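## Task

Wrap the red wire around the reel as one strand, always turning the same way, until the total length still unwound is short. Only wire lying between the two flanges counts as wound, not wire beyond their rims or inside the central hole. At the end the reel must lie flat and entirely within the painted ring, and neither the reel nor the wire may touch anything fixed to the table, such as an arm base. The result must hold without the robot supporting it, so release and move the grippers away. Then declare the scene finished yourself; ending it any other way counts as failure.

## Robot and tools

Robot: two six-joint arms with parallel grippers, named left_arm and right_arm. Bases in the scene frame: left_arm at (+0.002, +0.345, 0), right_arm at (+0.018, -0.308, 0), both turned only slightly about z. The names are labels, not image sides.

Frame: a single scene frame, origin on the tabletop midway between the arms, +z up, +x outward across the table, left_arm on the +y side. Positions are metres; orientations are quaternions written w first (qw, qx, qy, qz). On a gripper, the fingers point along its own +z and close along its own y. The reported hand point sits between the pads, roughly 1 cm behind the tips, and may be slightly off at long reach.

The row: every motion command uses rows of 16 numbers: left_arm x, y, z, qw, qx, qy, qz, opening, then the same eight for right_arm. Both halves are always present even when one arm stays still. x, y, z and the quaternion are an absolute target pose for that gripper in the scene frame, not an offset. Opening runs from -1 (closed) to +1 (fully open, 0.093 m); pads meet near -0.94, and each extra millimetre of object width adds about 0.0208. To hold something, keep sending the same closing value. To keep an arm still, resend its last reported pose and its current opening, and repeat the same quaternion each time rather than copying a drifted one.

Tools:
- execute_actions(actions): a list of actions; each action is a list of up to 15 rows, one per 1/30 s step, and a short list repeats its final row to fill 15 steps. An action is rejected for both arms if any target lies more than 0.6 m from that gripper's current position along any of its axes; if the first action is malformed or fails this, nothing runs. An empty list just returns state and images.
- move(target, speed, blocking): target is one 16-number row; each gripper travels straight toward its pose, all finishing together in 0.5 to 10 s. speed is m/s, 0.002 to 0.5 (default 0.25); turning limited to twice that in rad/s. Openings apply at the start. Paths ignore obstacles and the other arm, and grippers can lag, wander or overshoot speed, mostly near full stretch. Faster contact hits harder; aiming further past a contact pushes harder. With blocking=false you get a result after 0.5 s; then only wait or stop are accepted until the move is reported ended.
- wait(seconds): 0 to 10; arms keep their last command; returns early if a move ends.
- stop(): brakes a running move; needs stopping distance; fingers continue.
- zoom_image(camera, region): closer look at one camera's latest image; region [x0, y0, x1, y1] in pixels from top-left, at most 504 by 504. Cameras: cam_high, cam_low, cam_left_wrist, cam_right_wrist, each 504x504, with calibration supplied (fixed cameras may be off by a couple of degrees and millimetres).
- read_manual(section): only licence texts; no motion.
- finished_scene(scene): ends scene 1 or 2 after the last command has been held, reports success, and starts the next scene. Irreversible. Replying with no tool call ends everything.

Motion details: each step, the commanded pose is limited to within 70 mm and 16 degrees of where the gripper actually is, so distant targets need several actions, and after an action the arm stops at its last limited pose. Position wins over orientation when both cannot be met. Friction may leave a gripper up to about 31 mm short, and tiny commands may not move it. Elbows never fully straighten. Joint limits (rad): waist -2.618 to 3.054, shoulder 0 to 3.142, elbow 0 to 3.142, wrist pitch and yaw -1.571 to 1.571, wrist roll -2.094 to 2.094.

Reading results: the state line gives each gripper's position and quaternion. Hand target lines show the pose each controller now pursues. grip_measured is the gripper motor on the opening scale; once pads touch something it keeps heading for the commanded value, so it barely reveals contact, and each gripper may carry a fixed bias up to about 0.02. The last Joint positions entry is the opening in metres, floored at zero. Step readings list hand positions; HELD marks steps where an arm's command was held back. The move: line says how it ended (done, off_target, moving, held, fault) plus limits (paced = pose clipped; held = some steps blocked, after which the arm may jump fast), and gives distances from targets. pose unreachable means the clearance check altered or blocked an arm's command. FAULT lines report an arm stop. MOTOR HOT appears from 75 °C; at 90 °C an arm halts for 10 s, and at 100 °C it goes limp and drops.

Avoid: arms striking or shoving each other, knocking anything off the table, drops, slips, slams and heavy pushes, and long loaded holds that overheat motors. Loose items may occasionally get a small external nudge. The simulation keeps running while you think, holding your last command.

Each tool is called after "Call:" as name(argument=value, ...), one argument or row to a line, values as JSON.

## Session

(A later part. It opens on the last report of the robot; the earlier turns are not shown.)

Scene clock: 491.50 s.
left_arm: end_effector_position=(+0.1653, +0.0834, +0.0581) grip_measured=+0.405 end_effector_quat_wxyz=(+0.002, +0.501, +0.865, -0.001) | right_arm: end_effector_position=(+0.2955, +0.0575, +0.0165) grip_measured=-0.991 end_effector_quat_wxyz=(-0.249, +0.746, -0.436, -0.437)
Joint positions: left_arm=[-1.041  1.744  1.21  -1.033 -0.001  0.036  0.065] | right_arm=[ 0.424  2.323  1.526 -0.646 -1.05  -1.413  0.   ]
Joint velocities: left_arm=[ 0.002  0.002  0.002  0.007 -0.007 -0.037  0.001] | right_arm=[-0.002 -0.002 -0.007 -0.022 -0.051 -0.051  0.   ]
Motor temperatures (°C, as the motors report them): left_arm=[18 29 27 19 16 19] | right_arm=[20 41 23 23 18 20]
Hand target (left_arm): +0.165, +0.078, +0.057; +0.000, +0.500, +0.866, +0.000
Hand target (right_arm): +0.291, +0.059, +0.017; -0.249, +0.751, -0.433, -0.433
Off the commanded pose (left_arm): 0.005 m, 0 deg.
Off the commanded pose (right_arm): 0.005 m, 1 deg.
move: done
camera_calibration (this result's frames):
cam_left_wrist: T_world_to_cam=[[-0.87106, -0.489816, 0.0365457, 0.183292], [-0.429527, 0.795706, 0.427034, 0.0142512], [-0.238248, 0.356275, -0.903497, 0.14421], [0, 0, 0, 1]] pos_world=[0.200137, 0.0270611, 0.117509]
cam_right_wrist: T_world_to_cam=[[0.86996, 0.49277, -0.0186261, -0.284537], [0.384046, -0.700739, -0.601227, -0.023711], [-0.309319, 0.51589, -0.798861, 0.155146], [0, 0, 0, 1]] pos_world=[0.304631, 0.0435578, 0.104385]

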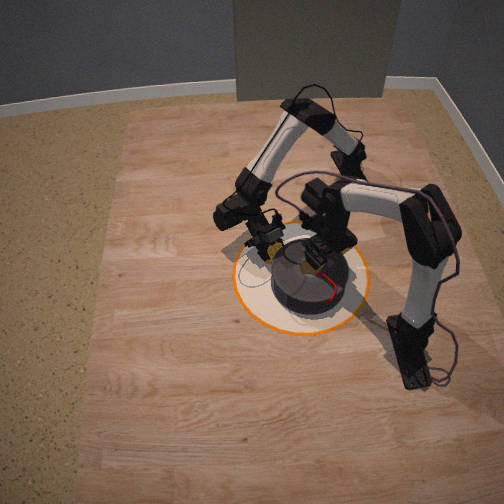

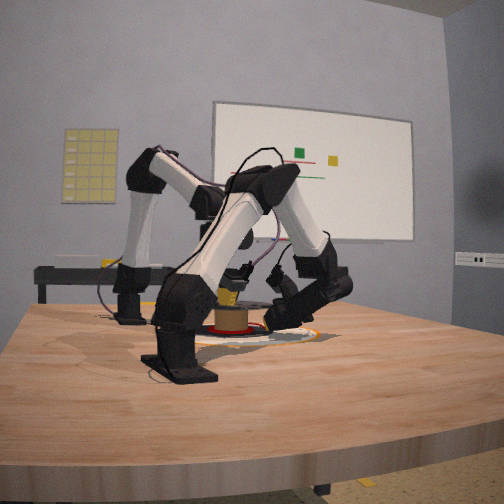

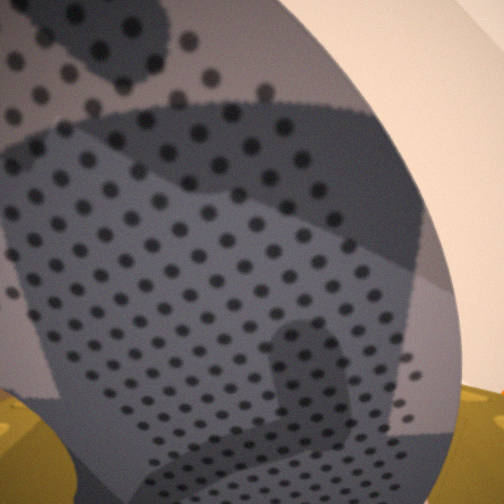

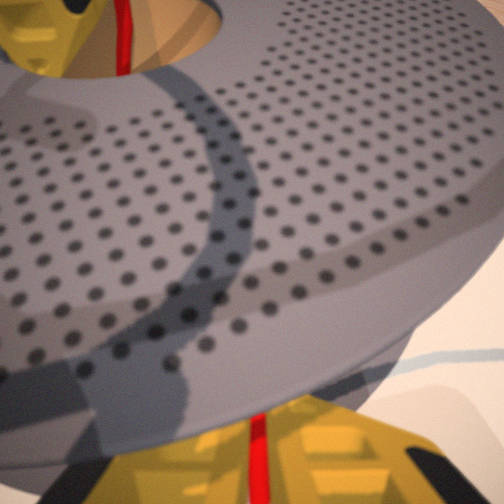

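Call:
move(
  target=[0.1654,0.0785,0.057,0,0.5,0.866,0,0.34, 0.284,0.070,0.018,0.25,-0.75,0.433,0.433,-1],
  speed=0.02,
)

Scene clock: 493.37 s.
left_arm: end_effector_position=(+0.1651, +0.0838, +0.0581) grip_measured=+0.405 end_effector_quat_wxyz=(+0.001, +0.500, +0.866, -0.000) | right_arm: end_effector_position=(+0.2909, +0.0675, +0.0164) grip_measured=-0.991 end_effector_quat_wxyz=(-0.251, +0.747, -0.436, -0.435)
Joint positions: left_arm=[-1.041  1.744  1.21  -1.035 -0.001  0.033  0.065] | right_arm=[ 0.45   2.315  1.51  -0.585 -1.042 -1.356  0.   ]
Joint velocities: left_arm=[-0.002 -0.002 -0.007  0.051  0.022 -0.007 -0.   ] | right_arm=[ 0.002 -0.002 -0.002 -0.037 -0.022 -0.037  0.   ]
Motor temperatures (°C, as the motors report them): left_arm=[18 29 27 19 16 19] | right_arm=[20 41 22 23 18 20]
Hand target (left_arm): +0.165, +0.079, +0.057; -0.000, +0.500, +0.866, +0.000
Hand target (right_arm): +0.284, +0.070, +0.018; -0.249, +0.751, -0.433, -0.433
Off the commanded pose (left_arm): 0.005 m, 0 deg.
Off the commanded pose (right_arm): 0.008 m, 1 deg.
move: done
camera_calibration (this result's frames):
cam_left_wrist: T_world_to_cam=[[-0.869523, -0.492531, 0.0366388, 0.18324], [-0.431517, 0.793703, 0.428752, 0.014231], [-0.240254, 0.357, -0.902679, 0.144234], [0, 0, 0, 1]] pos_world=[0.200125, 0.0274645, 0.117382]
cam_right_wrist: T_world_to_cam=[[0.871616, 0.489953, -0.0151958, -0.285797], [0.384524, -0.702629, -0.59871, -0.015068], [-0.304017, 0.516002, -0.800821, 0.146925], [0, 0, 0, 1]] pos_world=[0.299567, 0.0536265, 0.104296]

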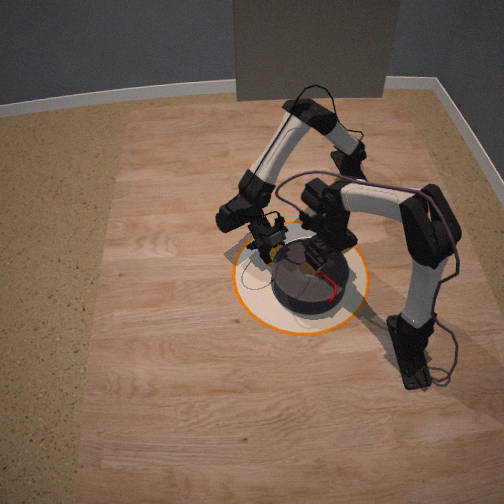

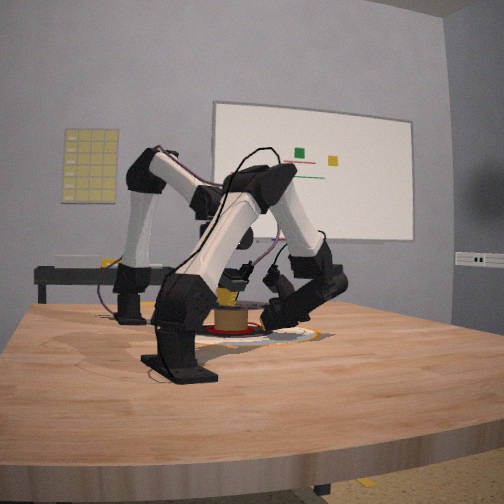

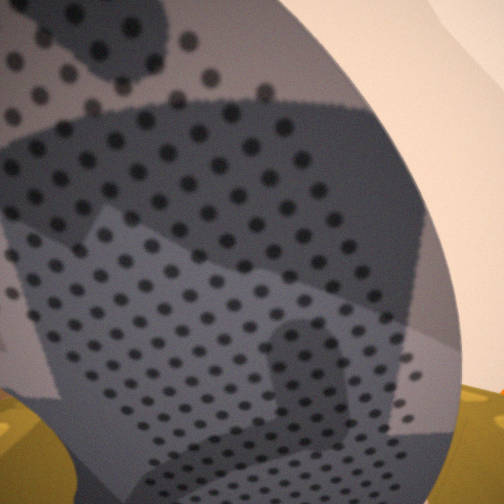

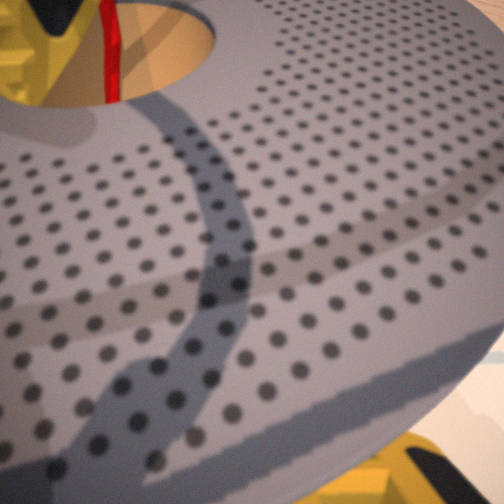

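Call:
move(
  target=[0.1654,0.0785,0.057,0,0.5,0.866,0,0.34, 0.286,0.070,0.020,0.25,-0.75,0.433,0.433,-0.5],
  speed=0.02,
)

Call:
move(
  target=[0.1654,0.0785,0.057,0,0.5,0.866,0,0.34, 0.325,0.010,0.035,0.25,-0.75,0.433,0.433,-0.5],
  speed=0.06,
)

Scene clock: 494.77 s.
left_arm: end_effector_position=(+0.1645, +0.0842, +0.0581) grip_measured=+0.405 end_effector_quat_wxyz=(-0.000, +0.500, +0.866, +0.000) | right_arm: end_effector_position=(+0.2914, +0.0675, +0.0161) grip_measured=-0.503 end_effector_quat_wxyz=(-0.251, +0.747, -0.437, -0.434)
Joint positions: left_arm=[-1.041  1.744  1.21  -1.037 -0.     0.033  0.065] | right_arm=[ 0.45   2.315  1.51  -0.582 -1.04  -1.353  0.021]
Joint velocities: left_arm=[-0.012 -0.007 -0.007  0.051  0.022 -0.051  0.   ] | right_arm=[ 0.007  0.002 -0.002 -0.051 -0.022 -0.051 -0.001]
Motor temperatures (°C, as the motors report them): left_arm=[18 29 27 19 16 19] | right_arm=[20 41 22 23 18 20]
Hand target (left_arm): +0.165, +0.079, +0.057; +0.000, +0.500, +0.866, -0.000
Hand target (right_arm): +0.286, +0.070, +0.020; -0.250, +0.750, -0.433, -0.433
Off the commanded pose (left_arm): 0.006 m, 0 deg.
Off the commanded pose (right_arm): 0.007 m, 1 deg.
move: done
camera_calibration (this result's frames):
cam_left_wrist: T_world_to_cam=[[-0.869835, -0.491943, 0.0371321, 0.182888], [-0.430165, 0.793144, 0.431138, 0.0133496], [-0.241547, 0.359046, -0.901521, 0.143923], [0, 0, 0, 1]] pos_world=[0.199589, 0.027707, 0.117204]
cam_right_wrist: T_world_to_cam=[[0.87249, 0.488414, -0.0146067, -0.286407], [0.384178, -0.704144, -0.59715, -0.0152011], [-0.301942, 0.515396, -0.801996, 0.146207], [0, 0, 0, 1]] pos_world=[0.299873, 0.0538271, 0.103997]

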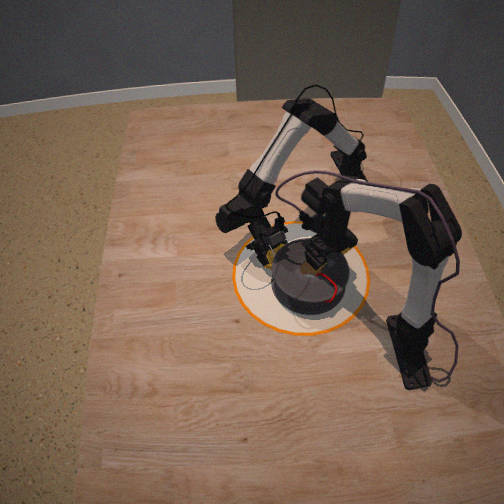

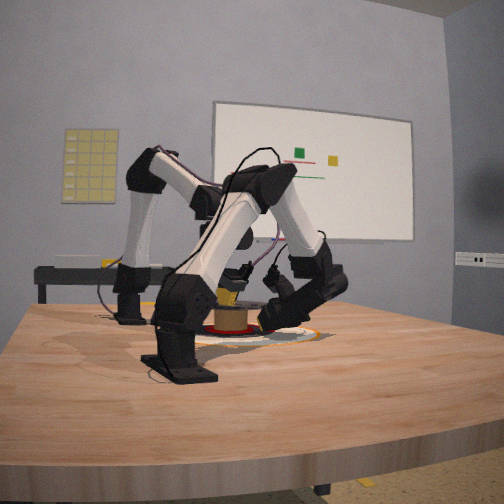

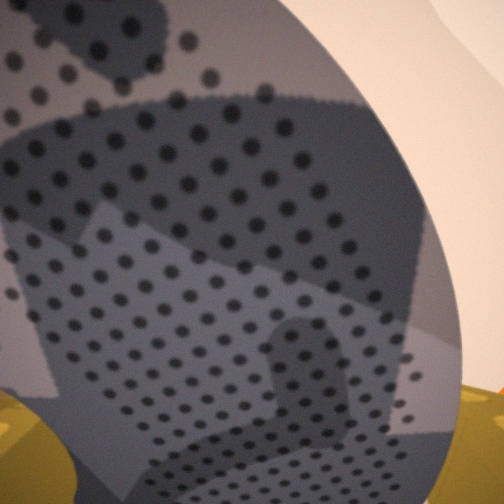

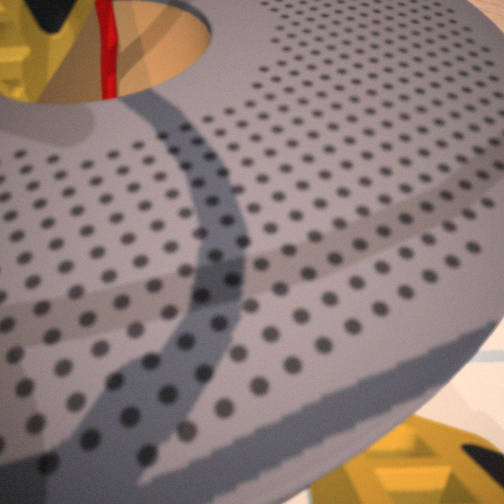

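Scene clock: 496.57 s.
left_arm: end_effector_position=(+0.1645, +0.0842, +0.0581) grip_measured=+0.405 end_effector_quat_wxyz=(-0.000, +0.500, +0.866, +0.000) | right_arm: end_effector_position=(+0.3217, +0.0113, +0.0361) grip_measured=-0.503 end_effector_quat_wxyz=(-0.251, +0.752, -0.432, -0.430)
Joint positions: left_arm=[-1.041  1.744  1.21  -1.037 -0.     0.033  0.065] | right_arm=[ 0.301  2.328  1.635 -0.956 -1.041 -1.669  0.021]
Joint velocities: left_arm=[ 0.017  0.007 -0.012  0.022 -0.022  0.051  0.   ] | right_arm=[ 0.002 -0.012  0.002 -0.051  0.051  0.037 -0.   ]
Motor temperatures (°C, as the motors report them): left_arm=[18 29 27 19 16 19] | right_arm=[20 41 23 23 18 20]
Hand target (left_arm): +0.165, +0.079, +0.057; +0.000, +0.500, +0.866, -0.000
Hand target (right_arm): +0.325, +0.011, +0.036; -0.252, +0.748, -0.433, -0.434
Off the commanded pose (left_arm): 0.006 m, 0 deg.
Off the commanded pose (right_arm): 0.004 m, 0 deg.
move: done
camera_calibration (this result's frames):
cam_left_wrist: T_world_to_cam=[[-0.869835, -0.491943, 0.0371321, 0.182888], [-0.430165, 0.793144, 0.431138, 0.0133496], [-0.241547, 0.359046, -0.901521, 0.143923], [0, 0, 0, 1]] pos_world=[0.199589, 0.027707, 0.117204]
cam_right_wrist: T_world_to_cam=[[0.867707, 0.497064, -0.00341528, -0.284052], [0.399175, -0.700887, -0.591114, -0.059539], [-0.296215, 0.51155, -0.806581, 0.198813], [0, 0, 0, 1]] pos_world=[0.329132, -0.00224049, 0.124194]

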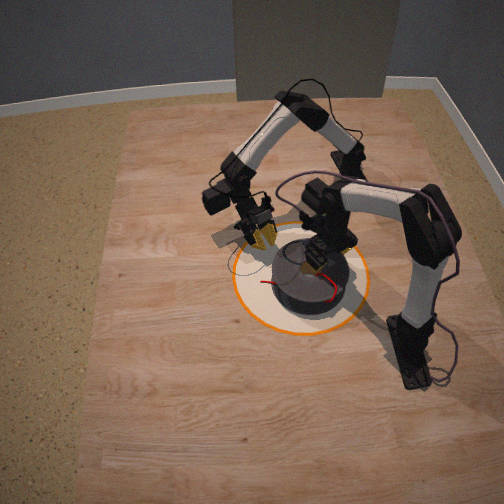

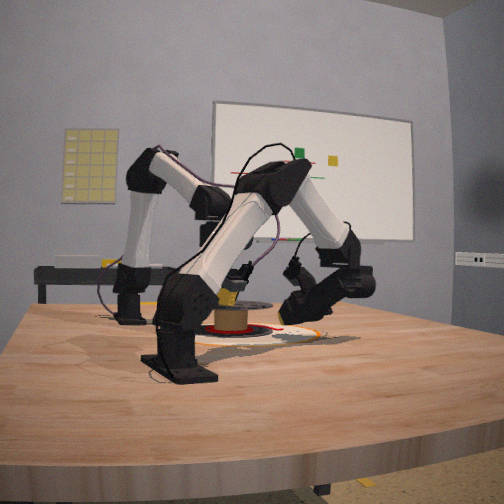

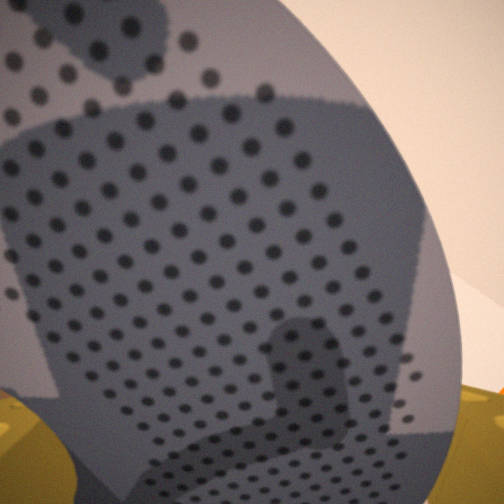

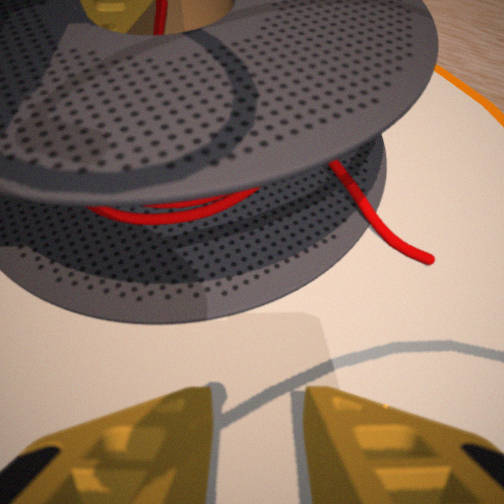

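Call:
move(
  target=[0.157,0.118,0.057,0,0.737,0.676,0,0.34, 0.335,-0.005,0.045,0.25,-0.75,0.433,0.433,-0.3],
  speed=0.04,
)

Scene clock: 512.80 s.
left_arm: end_effector_position=(+0.1592, +0.1132, +0.0573) grip_measured=+0.405 end_effector_quat_wxyz=(+0.000, +0.734, +0.679, +0.002) | right_arm: end_effector_position=(+0.3290, -0.0027, +0.0464) grip_measured=-0.303 end_effector_quat_wxyz=(-0.250, +0.752, -0.430, -0.433)
Joint positions: left_arm=[-1.005  1.644  1.094 -1.02  -0.005  0.67   0.065] | right_arm=[ 0.263  2.34   1.694 -1.082 -1.041 -1.756  0.031]
Joint velocities: left_arm=[-0.002 -0.012 -0.017 -0.022 -0.081  0.007 -0.001] | right_arm=[ 0.002  0.007 -0.032 -0.007 -0.007  0.007 -0.001]
Motor temperatures (°C, as the motors report them): left_arm=[18 30 27 19 16 19] | right_arm=[20 41 23 22 18 20]
Hand target (left_arm): +0.157, +0.118, +0.057; +0.000, +0.737, +0.676, -0.000
Hand target (right_arm): +0.335, -0.005, +0.045; -0.251, +0.750, -0.433, -0.433
Off the commanded pose (left_arm): 0.005 m, 1 deg.
Off the commanded pose (right_arm): 0.007 m, 0 deg.
move: done
camera_calibration (this result's frames):
cam_left_wrist: T_world_to_cam=[[-0.995772, 0.0854841, 0.0336346, 0.147511], [0.0916023, 0.896429, 0.433617, -0.106525], [0.00691635, 0.434865, -0.900469, 0.0832864], [0, 0, 0, 1]] pos_world=[0.156069, 0.0466638, 0.116226]
cam_right_wrist: T_world_to_cam=[[0.864828, 0.502033, -0.00588741, -0.282373], [0.400309, -0.696576, -0.595428, -0.0663578], [-0.303026, 0.512586, -0.803387, 0.218477], [0, 0, 0, 1]] pos_world=[0.336972, -0.0164508, 0.134348]

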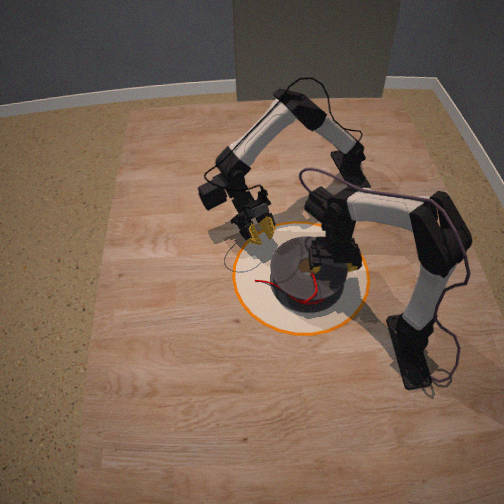

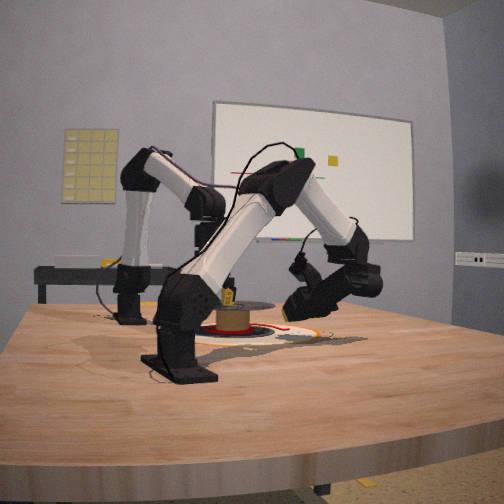

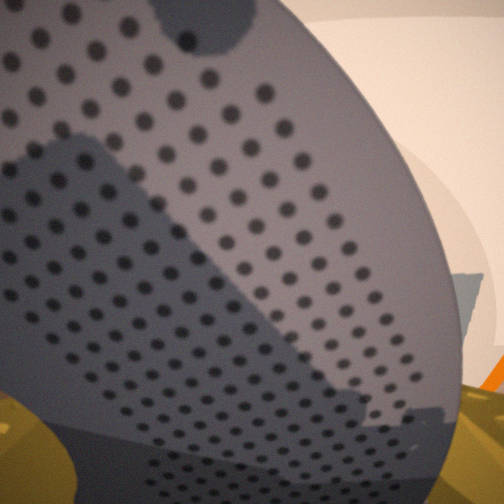

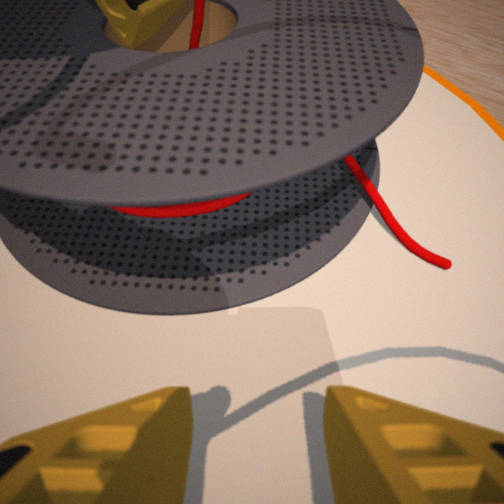

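Call:
move(
  target=[0.157,0.118,0.057,0,0.737,0.676,0,0.34, 0.352,0.098,0.040,0.25,-0.75,0.433,0.433,-0.2],
  speed=0.1,
)

Scene clock: 521.60 s.
left_arm: end_effector_position=(+0.1593, +0.1134, +0.0573) grip_measured=+0.405 end_effector_quat_wxyz=(+0.000, +0.734, +0.679, +0.003) | right_arm: end_effector_position=(+0.3497, +0.0921, +0.0404) grip_measured=-0.203 end_effector_quat_wxyz=(-0.246, +0.750, -0.435, -0.434)
Joint positions: left_arm=[-1.005  1.644  1.093 -1.02  -0.005  0.672  0.065] | right_arm=[ 0.422  2.536  2.034 -0.956 -1.041 -1.429  0.035]
Joint velocities: left_arm=[ 0.012 -0.002  0.002 -0.037 -0.007  0.022 -0.001] | right_arm=[-0.007 -0.007  0.012 -0.022 -0.066 -0.022  0.   ]
Motor temperatures (°C, as the motors report them): left_arm=[18 30 26 19 16 19] | right_arm=[20 41 24 22 18 20]
Hand target (left_arm): +0.157, +0.118, +0.057; -0.000, +0.737, +0.676, +0.000
Hand target (right_arm): +0.352, +0.097, +0.037; -0.248, +0.752, -0.433, -0.431
Off the commanded pose (left_arm): 0.005 m, 1 deg.
Off the commanded pose (right_arm): 0.006 m, 1 deg.
move: done
camera_calibration (this result's frames):
cam_left_wrist: T_world_to_cam=[[-0.99565, 0.086996, 0.0333442, 0.147406], [0.0928352, 0.896192, 0.433844, -0.106879], [0.00785993, 0.435053, -0.900371, 0.0830376], [0, 0, 0, 1]] pos_world=[0.156035, 0.0468347, 0.116218]
cam_right_wrist: T_world_to_cam=[[0.867646, 0.496828, -0.0187854, -0.347843], [0.390597, -0.70453, -0.592513, -0.00811777], [-0.307612, 0.506754, -0.805342, 0.173602], [0, 0, 0, 1]] pos_world=[0.358377, 0.0791251, 0.128465]

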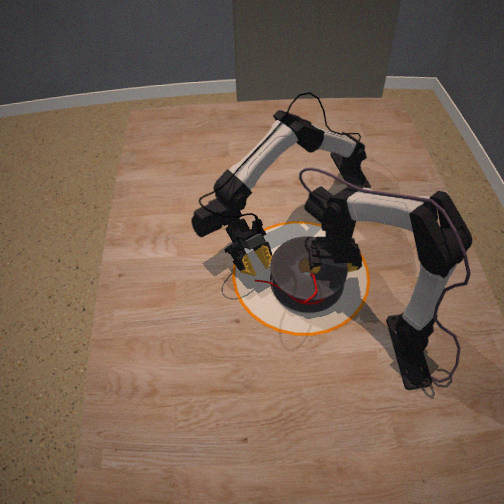

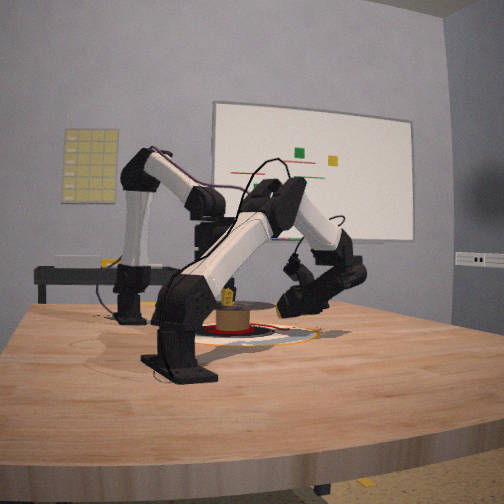

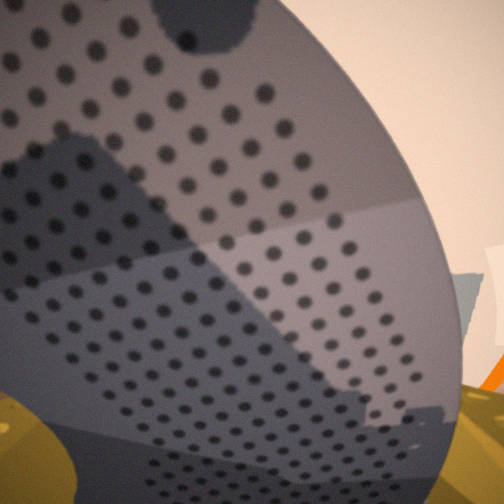

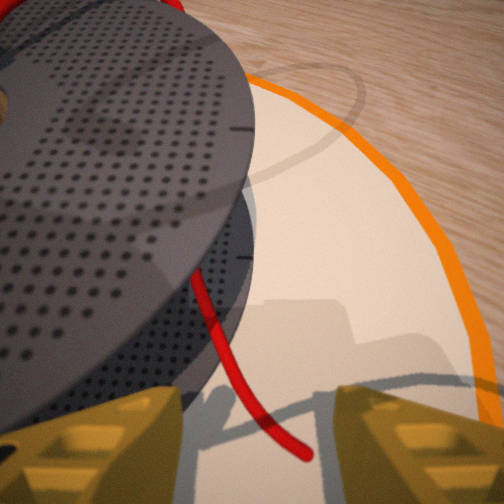

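Call:
move(
  target=[0.157,0.118,0.057,0,0.737,0.676,0,0.34, 0.352,0.116,0.022,0.25,-0.75,0.433,0.433,-0.2],
  speed=0.04,
)

Scene clock: 524.07 s.
left_arm: end_effector_position=(+0.1593, +0.1135, +0.0573) grip_measured=+0.405 end_effector_quat_wxyz=(+0.000, +0.734, +0.679, +0.003) | right_arm: end_effector_position=(+0.3501, +0.1094, +0.0248) grip_measured=-0.203 end_effector_quat_wxyz=(-0.246, +0.747, -0.437, -0.436)
Joint positions: left_arm=[-1.005  1.644  1.093 -1.02  -0.006  0.672  0.065] | right_arm=[ 0.449  2.589  2.067 -0.885 -1.041 -1.365  0.035]
Joint velocities: left_arm=[-0.022  0.012 -0.017 -0.007 -0.051  0.037 -0.   ] | right_arm=[-0.007 -0.007 -0.012 -0.022  0.037 -0.066 -0.001]
Motor temperatures (°C, as the motors report them): left_arm=[18 30 26 19 16 19] | right_arm=[20 42 24 22 18 20]
Hand target (left_arm): +0.157, +0.118, +0.057; -0.000, +0.737, +0.676, +0.000
Hand target (right_arm): +0.352, +0.115, +0.021; -0.250, +0.750, -0.433, -0.433
Off the commanded pose (left_arm): 0.005 m, 1 deg.
Off the commanded pose (right_arm): 0.007 m, 1 deg.
move: done
camera_calibration (this result's frames):
cam_left_wrist: T_world_to_cam=[[-0.995661, 0.086989, 0.0330479, 0.147476], [0.0926979, 0.8961, 0.434065, -0.106897], [0.00814466, 0.435245, -0.900275, 0.0829492], [0, 0, 0, 1]] pos_world=[0.156069, 0.046858, 0.116203]
cam_right_wrist: T_world_to_cam=[[0.869804, 0.492826, -0.0237303, -0.35732], [0.383589, -0.705691, -0.595701, -0.00271901], [-0.310323, 0.50904, -0.802856, 0.153065], [0, 0, 0, 1]] pos_world=[0.359341, 0.0962614, 0.11279]

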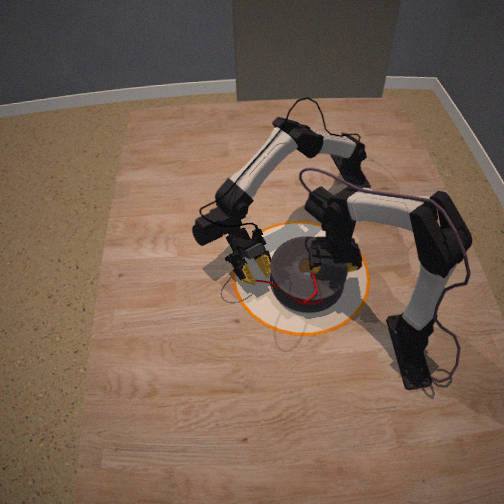

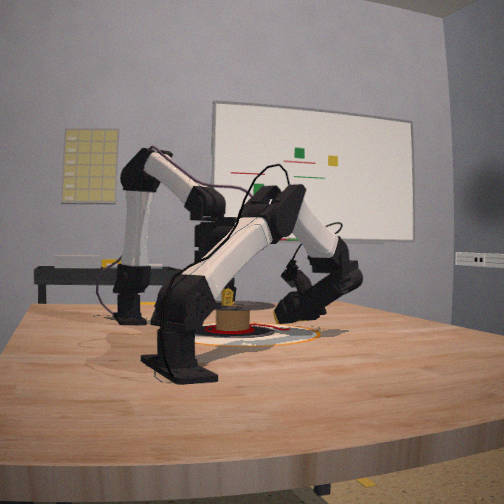

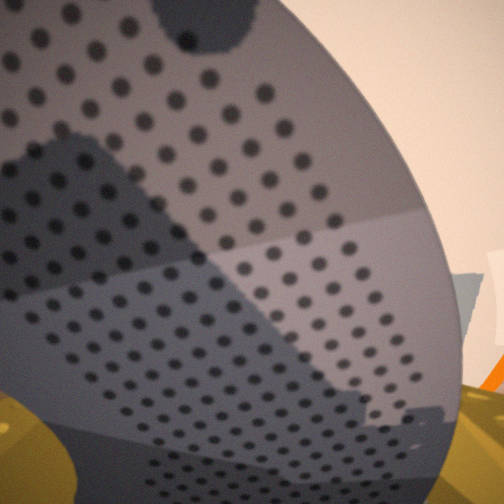

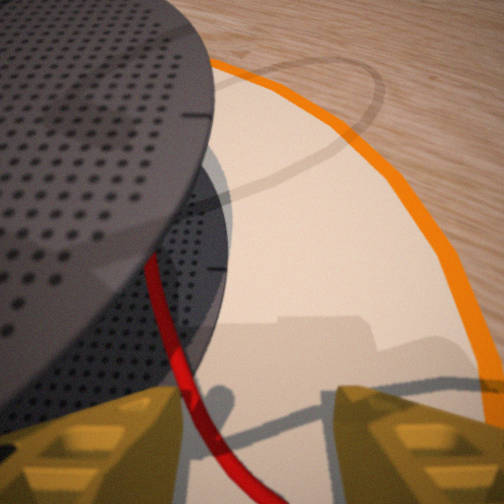

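Call:
move(
  target=[0.157,0.118,0.057,0,0.737,0.676,0,0.34, 0.363,0.118,0.020,0.25,-0.75,0.433,0.433,-0.2],
  speed=0.04,
)

Scene clock: 525.53 s.
left_arm: end_effector_position=(+0.1593, +0.1135, +0.0573) grip_measured=+0.405 end_effector_quat_wxyz=(+0.000, +0.734, +0.679, +0.003) | right_arm: end_effector_position=(+0.3622, +0.1181, +0.0230) grip_measured=-0.203 end_effector_quat_wxyz=(-0.254, +0.750, -0.432, -0.432)
Joint positions: left_arm=[-1.005  1.644  1.093 -1.02  -0.006  0.672  0.065] | right_arm=[ 0.449  2.653  2.18  -0.914 -1.041 -1.367  0.035]
Joint velocities: left_arm=[ 0.002 -0.002 -0.012 -0.037 -0.022  0.022  0.001] | right_arm=[ 0.012  0.012  0.002 -0.051  0.007  0.022 -0.   ]
Motor temperatures (°C, as the motors report them): left_arm=[18 30 26 19 16 19] | right_arm=[20 42 24 22 18 20]
Hand target (left_arm): +0.157, +0.118, +0.057; -0.000, +0.737, +0.676, +0.000
Hand target (right_arm): +0.363, +0.118, +0.020; -0.250, +0.750, -0.433, -0.433
Off the commanded pose (left_arm): 0.005 m, 1 deg.
Off the commanded pose (right_arm): 0.003 m, 1 deg.
move: done
camera_calibration (this result's frames):
cam_left_wrist: T_world_to_cam=[[-0.995661, 0.086989, 0.0330479, 0.147476], [0.0926979, 0.8961, 0.434065, -0.106897], [0.00814466, 0.435245, -0.900275, 0.0829492], [0, 0, 0, 1]] pos_world=[0.156069, 0.046858, 0.116203]
cam_right_wrist: T_world_to_cam=[[0.869566, 0.493816, -0.00121785, -0.372681], [0.395278, -0.697523, -0.597677, -0.00746255], [-0.295992, 0.519238, -0.801736, 0.144515], [0, 0, 0, 1]] pos_world=[0.369796, 0.103793, 0.110949]

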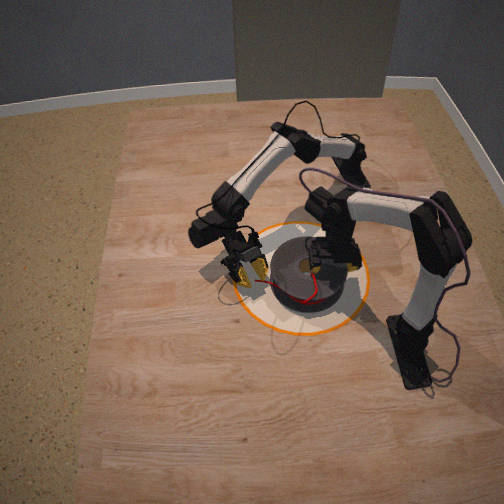

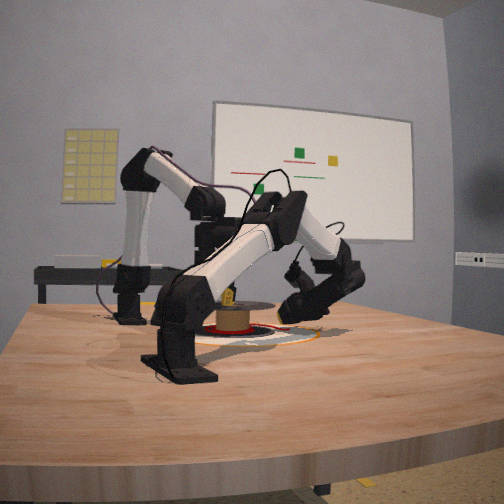

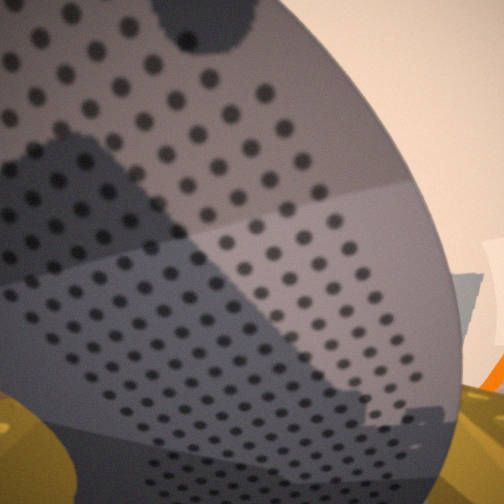

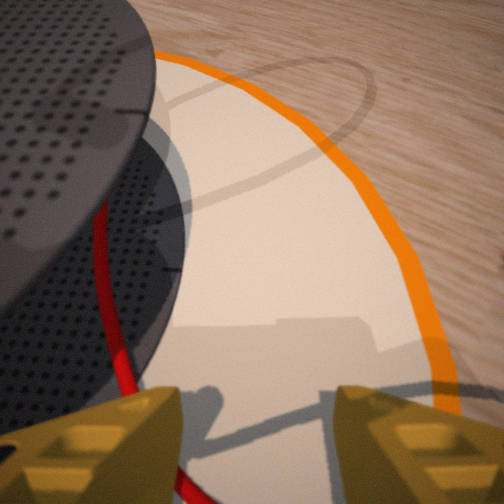

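Call:
move(
  target=[0.157,0.118,0.057,0,0.737,0.676,0,0.34, 0.354,0.126,0.020,0.25,-0.75,0.433,0.433,-1],
  speed=0.04,
)

Call:
move(
  target=[0.157,0.118,0.057,0,0.737,0.676,0,0.34, 0.354,0.126,0.000,0.25,-0.75,0.433,0.433,-1],
  speed=0.04,
)

Scene clock: 528.13 s.
left_arm: end_effector_position=(+0.1593, +0.1135, +0.0573) grip_measured=+0.405 end_effector_quat_wxyz=(+0.000, +0.734, +0.679, +0.003) | right_arm: end_effector_position=(+0.3588, +0.1253, +0.0241) grip_measured=-0.999 end_effector_quat_wxyz=(-0.255, +0.749, -0.431, -0.433)
Joint positions: left_arm=[-1.005  1.644  1.093 -1.02  -0.006  0.672  0.065] | right_arm=[ 0.464  2.653  2.182 -0.892 -1.041 -1.34   0.   ]
Joint velocities: left_arm=[ 0.007  0.002 -0.017 -0.022  0.022 -0.037 -0.   ] | right_arm=[-0.002  0.012  0.012  0.066  0.007 -0.022  0.   ]
Motor temperatures (°C, as the motors report them): left_arm=[18 30 26 19 16 19] | right_arm=[20 43 24 22 18 20]
Hand target (left_arm): +0.157, +0.118, +0.057; -0.000, +0.737, +0.676, +0.000
Hand target (right_arm): +0.354, +0.126, +0.020; -0.249, +0.750, -0.433, -0.433
Off the commanded pose (left_arm): 0.005 m, 1 deg.
Off the commanded pose (right_arm): 0.006 m, 1 deg.
move: done
camera_calibration (this result's frames):
cam_left_wrist: T_world_to_cam=[[-0.995661, 0.086989, 0.0330479, 0.147476], [0.0926979, 0.8961, 0.434065, -0.106897], [0.00814466, 0.435245, -0.900275, 0.0829492], [0, 0, 0, 1]] pos_world=[0.156069, 0.046858, 0.116203]
cam_right_wrist: T_world_to_cam=[[0.868756, 0.495237, -0.00166306, -0.373149], [0.395412, -0.695655, -0.599761, -0.000632108], [-0.298181, 0.520388, -0.800178, 0.141209], [0, 0, 0, 1]] pos_world=[0.366531, 0.110874, 0.111993]

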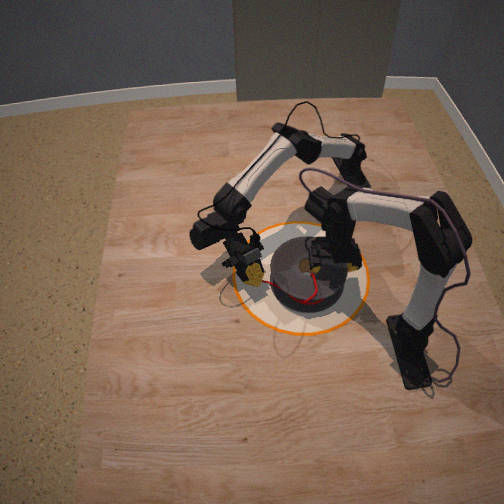

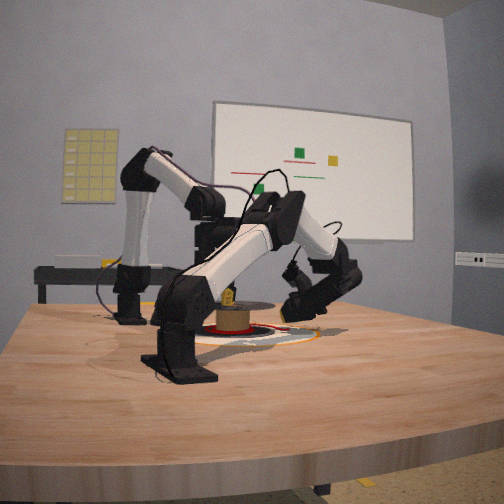

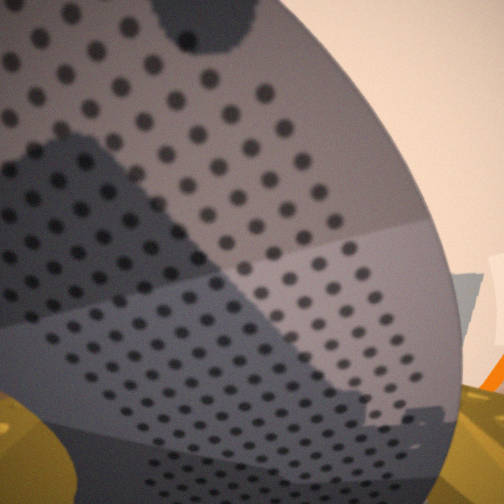

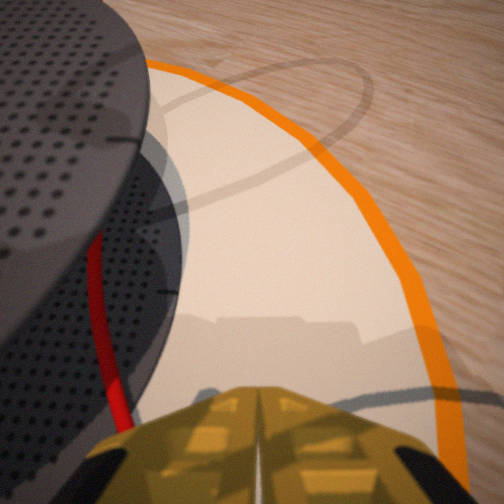

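Scene clock: 528.97 s.
left_arm: end_effector_position=(+0.1593, +0.1135, +0.0573) grip_measured=+0.405 end_effector_quat_wxyz=(+0.000, +0.734, +0.679, +0.003) | right_arm: end_effector_position=(+0.3588, +0.1253, +0.0151) grip_measured=-0.999 end_effector_quat_wxyz=(-0.260, +0.750, -0.428, -0.431)
Joint positions: left_arm=[-1.005  1.644  1.093 -1.02  -0.006  0.672  0.065] | right_arm=[ 0.464  2.653  2.143 -0.838 -1.041 -1.338  0.   ]
Joint velocities: left_arm=[ 0.007 -0.002  0.017 -0.037 -0.037 -0.037  0.   ] | right_arm=[-0.012 -0.017 -0.002  0.051  0.066 -0.022  0.   ]
Motor temperatures (°C, as the motors report them): left_arm=[18 30 26 19 16 19] | right_arm=[20 43 24 22 18 20]
Hand target (left_arm): +0.157, +0.118, +0.057; -0.000, +0.737, +0.676, +0.000
Hand target (right_arm): +0.353, +0.125, +0.000; -0.250, +0.750, -0.433, -0.433
Off the commanded pose (left_arm): 0.005 m, 1 deg.
Off the commanded pose (right_arm): 0.016 m, 1 deg.
move: off_target (right_arm)
camera_calibration (this result's frames):
cam_left_wrist: T_world_to_cam=[[-0.995661, 0.086989, 0.0330479, 0.147476], [0.0926979, 0.8961, 0.434065, -0.106897], [0.00814466, 0.435245, -0.900275, 0.0829492], [0, 0, 0, 1]] pos_world=[0.156069, 0.046858, 0.116203]
cam_right_wrist: T_world_to_cam=[[0.869164, 0.494374, 0.0122055, -0.373416], [0.401436, -0.690925, -0.601225, -0.00874708], [-0.288797, 0.527463, -0.798987, 0.129754], [0, 0, 0, 1]] pos_world=[0.365544, 0.110123, 0.102971]

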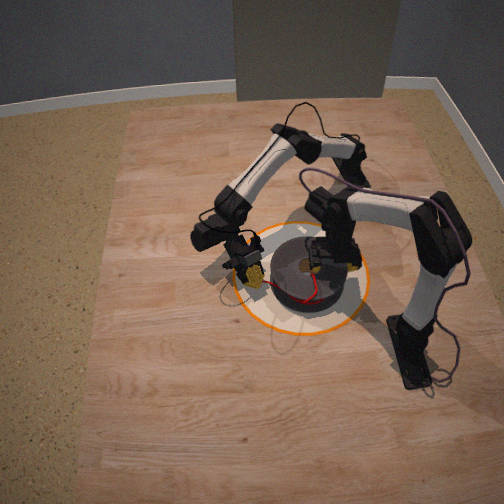

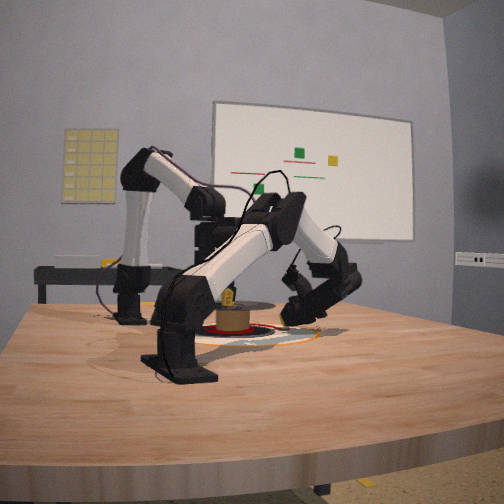

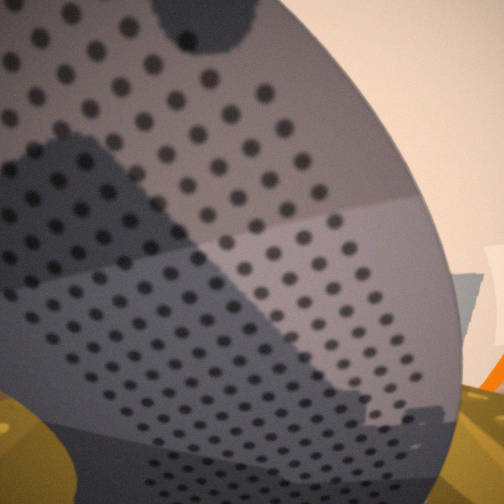

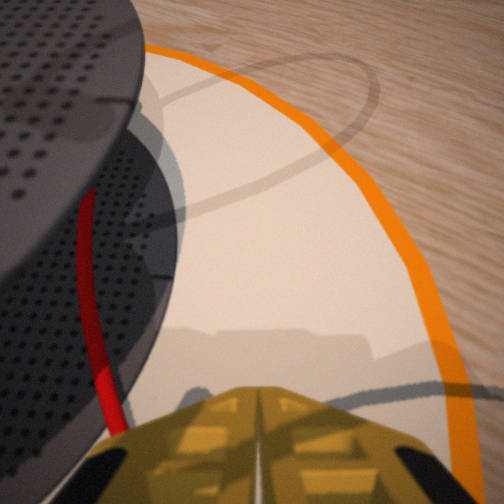

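Call:
move(
  target=[0.157,0.118,0.057,0,0.737,0.676,0,0.34, 0.352,0.085,0.004,0.25,-0.75,0.433,0.433,-1],
  speed=0.05,
)

Scene clock: 530.90 s.
left_arm: end_effector_position=(+0.1593, +0.1135, +0.0573) grip_measured=+0.405 end_effector_quat_wxyz=(+0.000, +0.734, +0.679, +0.003) | right_arm: end_effector_position=(+0.3543, +0.0962, +0.0118) grip_measured=-0.999 end_effector_quat_wxyz=(-0.267, +0.752, -0.418, -0.434)
Joint positions: left_arm=[-1.005  1.644  1.093 -1.02  -0.006  0.672  0.065] | right_arm=[ 0.42   2.588  1.998 -0.834 -1.063 -1.446  0.   ]
Joint velocities: left_arm=[ 0.017 -0.017 -0.002  0.051 -0.051 -0.051 -0.   ] | right_arm=[-0.012 -0.007 -0.007  0.051 -0.007 -0.051  0.   ]
Motor temperatures (°C, as the motors report them): left_arm=[18 30 26 19 16 19] | right_arm=[20 43 24 22 18 20]
Hand target (left_arm): +0.157, +0.118, +0.057; -0.000, +0.737, +0.676, +0.000
Hand target (right_arm): +0.352, +0.085, +0.005; -0.251, +0.749, -0.433, -0.434
Off the commanded pose (left_arm): 0.005 m, 1 deg.
Off the commanded pose (right_arm): 0.014 m, 3 deg.
move: off_target (right_arm)
camera_calibration (this result's frames):
cam_left_wrist: T_world_to_cam=[[-0.995661, 0.086989, 0.0330479, 0.147476], [0.0926979, 0.8961, 0.434065, -0.106897], [0.00814466, 0.435245, -0.900275, 0.0829492], [0, 0, 0, 1]] pos_world=[0.156069, 0.046858, 0.116203]
cam_right_wrist: T_world_to_cam=[[0.863031, 0.504347, 0.0284848, -0.354033], [0.413876, -0.673637, -0.612307, -0.03502], [-0.289627, 0.540229, -0.790107, 0.140147], [0, 0, 0, 1]] pos_world=[0.360625, 0.0792527, 0.099373]

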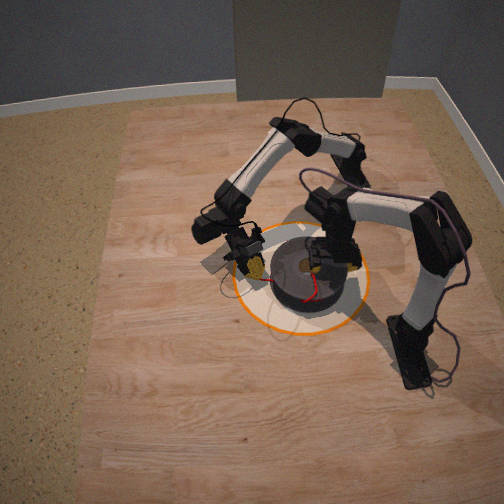

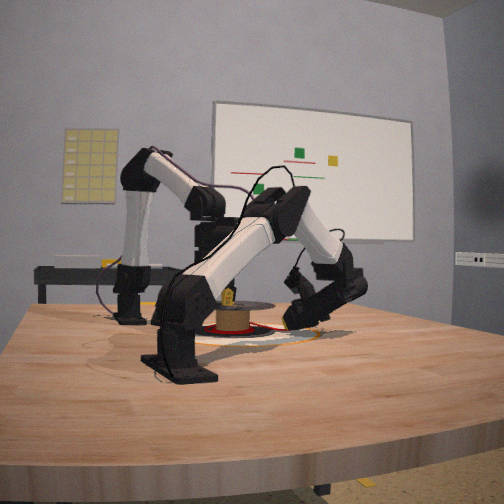

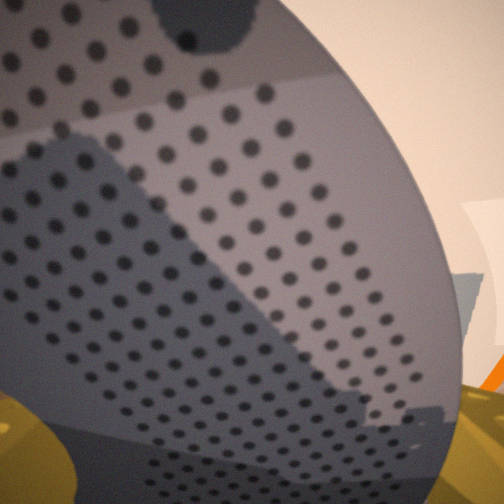

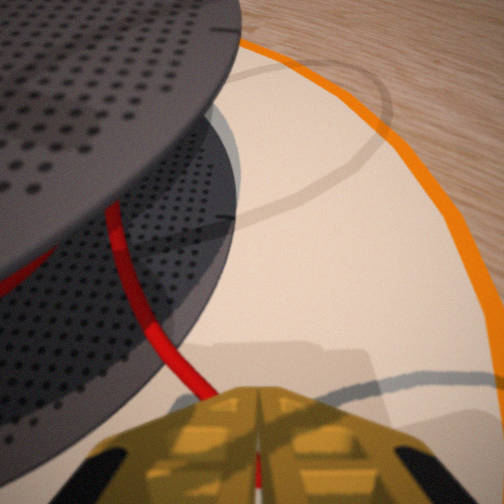

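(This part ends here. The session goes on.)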